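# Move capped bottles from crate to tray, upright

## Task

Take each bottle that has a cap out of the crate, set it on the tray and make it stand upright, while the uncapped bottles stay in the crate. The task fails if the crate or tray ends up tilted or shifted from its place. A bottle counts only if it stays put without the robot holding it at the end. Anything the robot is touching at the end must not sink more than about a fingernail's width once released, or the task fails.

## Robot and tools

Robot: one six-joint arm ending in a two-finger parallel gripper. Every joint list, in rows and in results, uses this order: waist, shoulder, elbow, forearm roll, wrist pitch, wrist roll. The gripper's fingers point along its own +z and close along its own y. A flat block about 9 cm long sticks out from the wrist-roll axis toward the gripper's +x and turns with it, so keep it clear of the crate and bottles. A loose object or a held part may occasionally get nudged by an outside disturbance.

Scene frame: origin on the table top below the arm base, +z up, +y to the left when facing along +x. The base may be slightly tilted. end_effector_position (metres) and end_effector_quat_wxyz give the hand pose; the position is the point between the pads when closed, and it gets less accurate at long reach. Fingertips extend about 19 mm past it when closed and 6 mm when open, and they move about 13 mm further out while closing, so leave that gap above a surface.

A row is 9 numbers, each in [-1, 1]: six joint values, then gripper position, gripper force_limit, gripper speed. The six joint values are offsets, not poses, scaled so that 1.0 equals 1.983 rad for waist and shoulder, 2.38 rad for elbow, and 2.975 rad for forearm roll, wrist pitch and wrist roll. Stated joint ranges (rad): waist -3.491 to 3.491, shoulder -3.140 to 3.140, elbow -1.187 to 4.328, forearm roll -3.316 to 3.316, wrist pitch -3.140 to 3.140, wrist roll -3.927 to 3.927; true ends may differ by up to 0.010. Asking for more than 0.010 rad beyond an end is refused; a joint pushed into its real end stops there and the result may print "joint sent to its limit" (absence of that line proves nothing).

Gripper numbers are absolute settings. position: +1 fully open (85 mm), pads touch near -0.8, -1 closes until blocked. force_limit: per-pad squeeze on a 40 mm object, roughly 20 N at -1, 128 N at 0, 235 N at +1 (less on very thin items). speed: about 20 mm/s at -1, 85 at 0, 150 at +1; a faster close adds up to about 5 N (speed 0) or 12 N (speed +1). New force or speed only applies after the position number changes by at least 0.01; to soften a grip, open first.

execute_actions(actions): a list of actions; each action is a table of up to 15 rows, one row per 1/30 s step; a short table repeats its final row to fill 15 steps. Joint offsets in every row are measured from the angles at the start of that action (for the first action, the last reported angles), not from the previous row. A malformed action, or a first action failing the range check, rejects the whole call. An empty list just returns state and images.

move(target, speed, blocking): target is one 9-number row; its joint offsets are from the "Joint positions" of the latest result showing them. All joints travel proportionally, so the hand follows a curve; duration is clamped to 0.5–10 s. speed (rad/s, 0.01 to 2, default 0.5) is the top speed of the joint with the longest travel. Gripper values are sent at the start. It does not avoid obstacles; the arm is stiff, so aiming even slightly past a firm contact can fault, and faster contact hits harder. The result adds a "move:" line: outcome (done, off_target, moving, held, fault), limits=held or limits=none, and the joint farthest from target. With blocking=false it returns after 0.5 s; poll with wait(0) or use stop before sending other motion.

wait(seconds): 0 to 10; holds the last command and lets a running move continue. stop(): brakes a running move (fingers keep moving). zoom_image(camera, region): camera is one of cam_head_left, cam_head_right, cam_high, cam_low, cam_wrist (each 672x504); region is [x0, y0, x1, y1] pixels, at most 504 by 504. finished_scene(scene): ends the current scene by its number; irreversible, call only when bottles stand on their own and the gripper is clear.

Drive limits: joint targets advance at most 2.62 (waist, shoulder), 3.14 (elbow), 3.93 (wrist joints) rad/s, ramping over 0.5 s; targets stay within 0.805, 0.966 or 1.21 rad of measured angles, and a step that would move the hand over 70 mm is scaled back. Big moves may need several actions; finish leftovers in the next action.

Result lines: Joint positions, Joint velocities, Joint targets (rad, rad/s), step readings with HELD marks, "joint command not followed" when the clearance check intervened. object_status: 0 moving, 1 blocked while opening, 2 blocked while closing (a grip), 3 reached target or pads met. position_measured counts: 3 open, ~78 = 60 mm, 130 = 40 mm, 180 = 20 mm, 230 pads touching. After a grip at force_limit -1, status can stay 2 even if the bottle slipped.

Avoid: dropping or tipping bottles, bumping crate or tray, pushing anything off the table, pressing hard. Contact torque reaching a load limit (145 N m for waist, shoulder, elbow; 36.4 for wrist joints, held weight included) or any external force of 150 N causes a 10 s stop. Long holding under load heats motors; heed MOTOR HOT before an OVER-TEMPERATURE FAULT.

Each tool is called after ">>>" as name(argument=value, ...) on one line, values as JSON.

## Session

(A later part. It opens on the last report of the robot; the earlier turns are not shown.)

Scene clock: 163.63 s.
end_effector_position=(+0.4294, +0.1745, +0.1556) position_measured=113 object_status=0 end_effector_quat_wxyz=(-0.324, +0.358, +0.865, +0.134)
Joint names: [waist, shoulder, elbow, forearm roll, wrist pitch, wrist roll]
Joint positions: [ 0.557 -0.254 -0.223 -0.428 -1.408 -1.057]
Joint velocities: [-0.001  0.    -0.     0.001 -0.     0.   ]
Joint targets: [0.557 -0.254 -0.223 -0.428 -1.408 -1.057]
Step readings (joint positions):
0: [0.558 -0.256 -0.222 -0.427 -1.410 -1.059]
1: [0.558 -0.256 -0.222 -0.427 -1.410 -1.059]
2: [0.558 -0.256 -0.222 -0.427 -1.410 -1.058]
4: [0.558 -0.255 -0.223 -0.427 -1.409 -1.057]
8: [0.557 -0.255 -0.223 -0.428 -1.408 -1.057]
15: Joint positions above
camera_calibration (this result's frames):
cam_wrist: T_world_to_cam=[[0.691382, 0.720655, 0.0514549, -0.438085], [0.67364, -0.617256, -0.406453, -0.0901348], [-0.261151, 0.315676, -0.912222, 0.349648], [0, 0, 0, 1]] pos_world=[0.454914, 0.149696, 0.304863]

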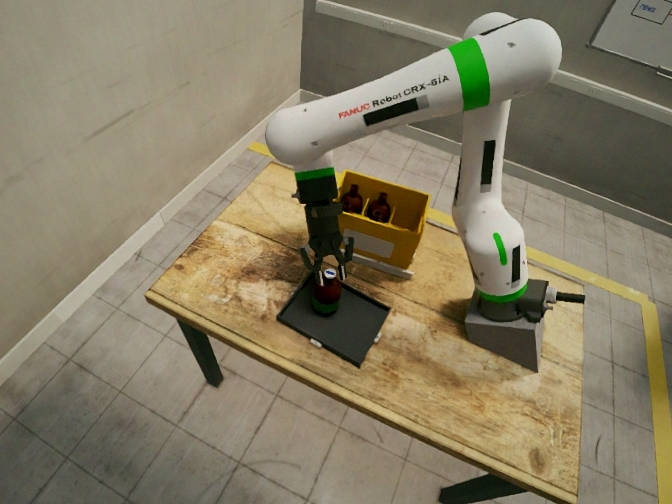

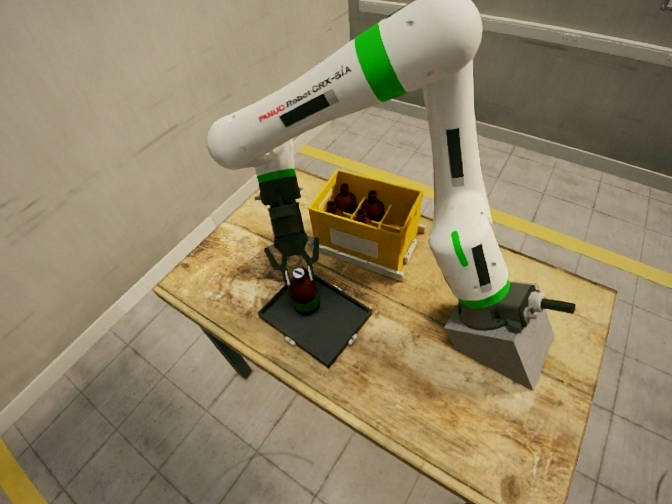

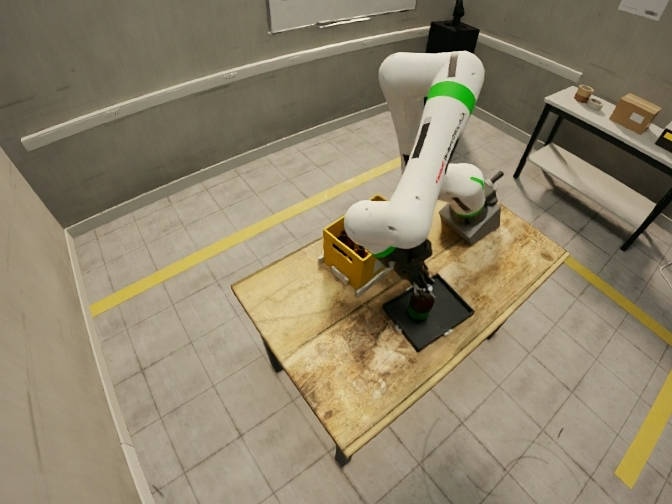

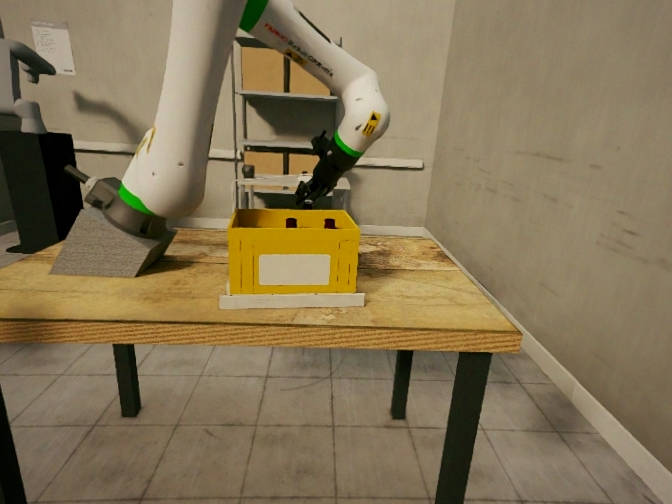

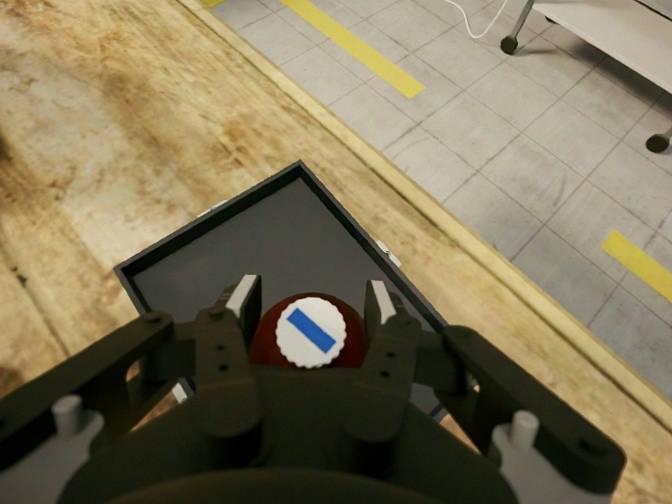

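>>> move(target=[0.0208,-0.0265,0.0191,0.0037,-0.0249,-0.0255,0.2,0,0], speed=0.4)

>>> zoom_image(camera="cam_head_right", region=[240, 160, 450, 370])

Scene clock: 168.60 s.
end_effector_position=(+0.4331, +0.1793, +0.1979) position_measured=104 object_status=3 end_effector_quat_wxyz=(-0.325, +0.357, +0.865, +0.135)
Joint names: [waist, shoulder, elbow, forearm roll, wrist pitch, wrist roll]
Joint positions: [ 0.598 -0.307 -0.178 -0.417 -1.482 -1.133]
Joint velocities: [ 0.001 -0.     0.     0.    -0.001 -0.   ]
Joint targets: [0.599 -0.307 -0.178 -0.417 -1.482 -1.133]
move: done; limits=none; farthest joint: the waist, 0.000 radians from its target (0.041 radians at the start)
camera_calibration (this result's frames):
cam_wrist: T_world_to_cam=[[0.690108, 0.72179, 0.0526345, -0.44616], [0.674356, -0.614949, -0.408756, -0.0727696], [-0.262668, 0.31758, -0.911125, 0.387772], [0, 0, 0, 1]] pos_world=[0.458827, 0.154136, 0.347047]

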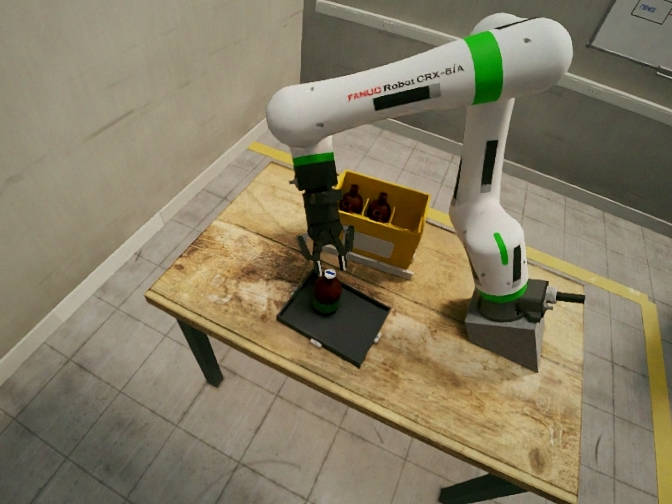

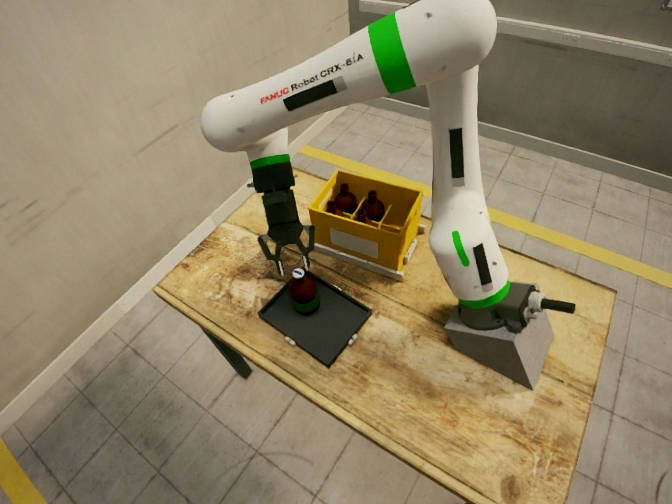

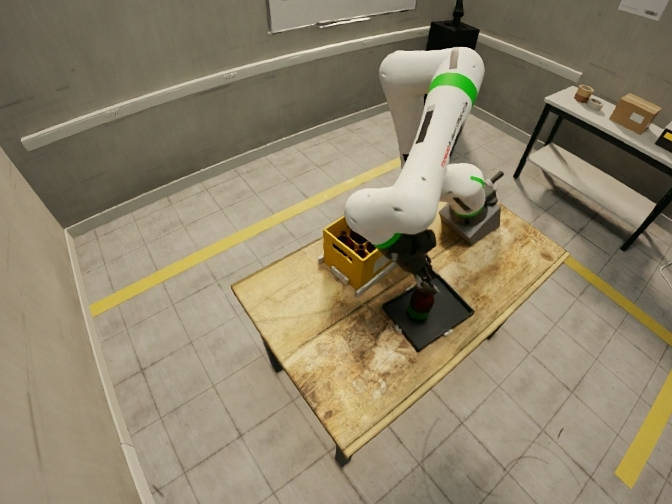

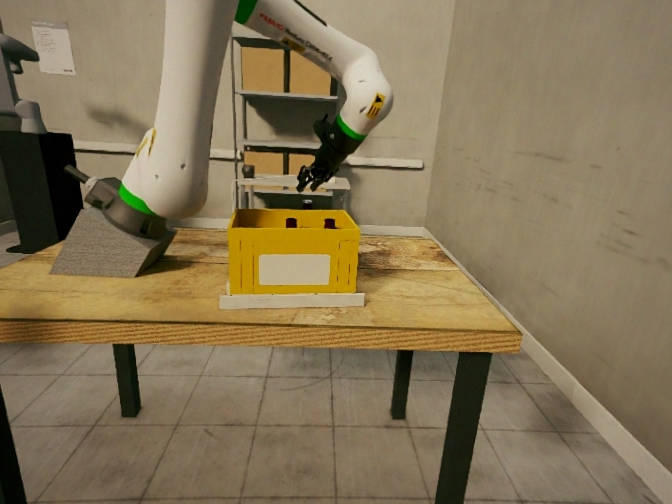

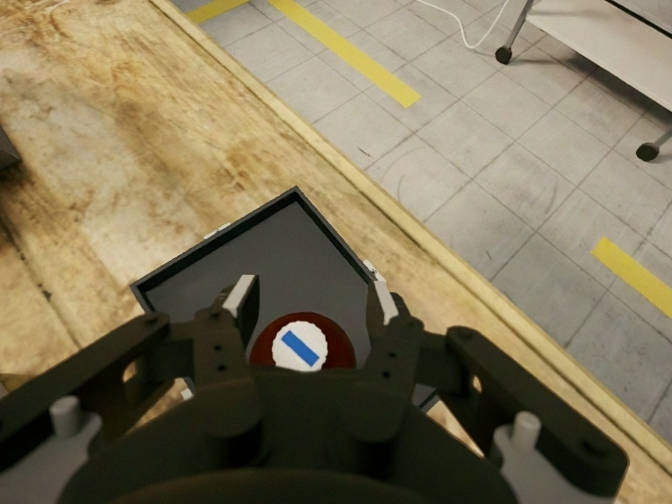

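Region (240, 160, 450, 370) of cam_head_right's 672x504 image, scaled by 2.400, with more detail than that image has.

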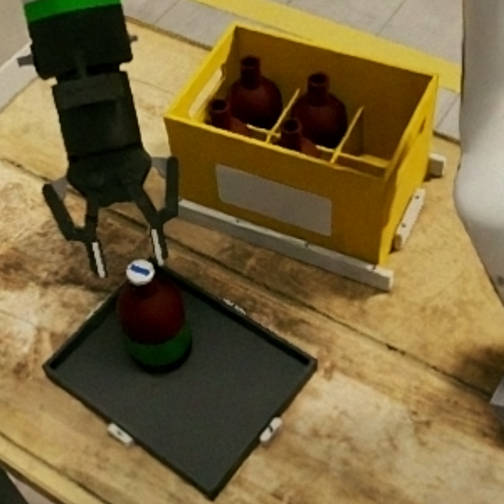

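The capped bottle is standing upright on the tray, and the four open bottles are still in the crate.

>>> finished_scene(scene=2)

The scene is finished: the task was done.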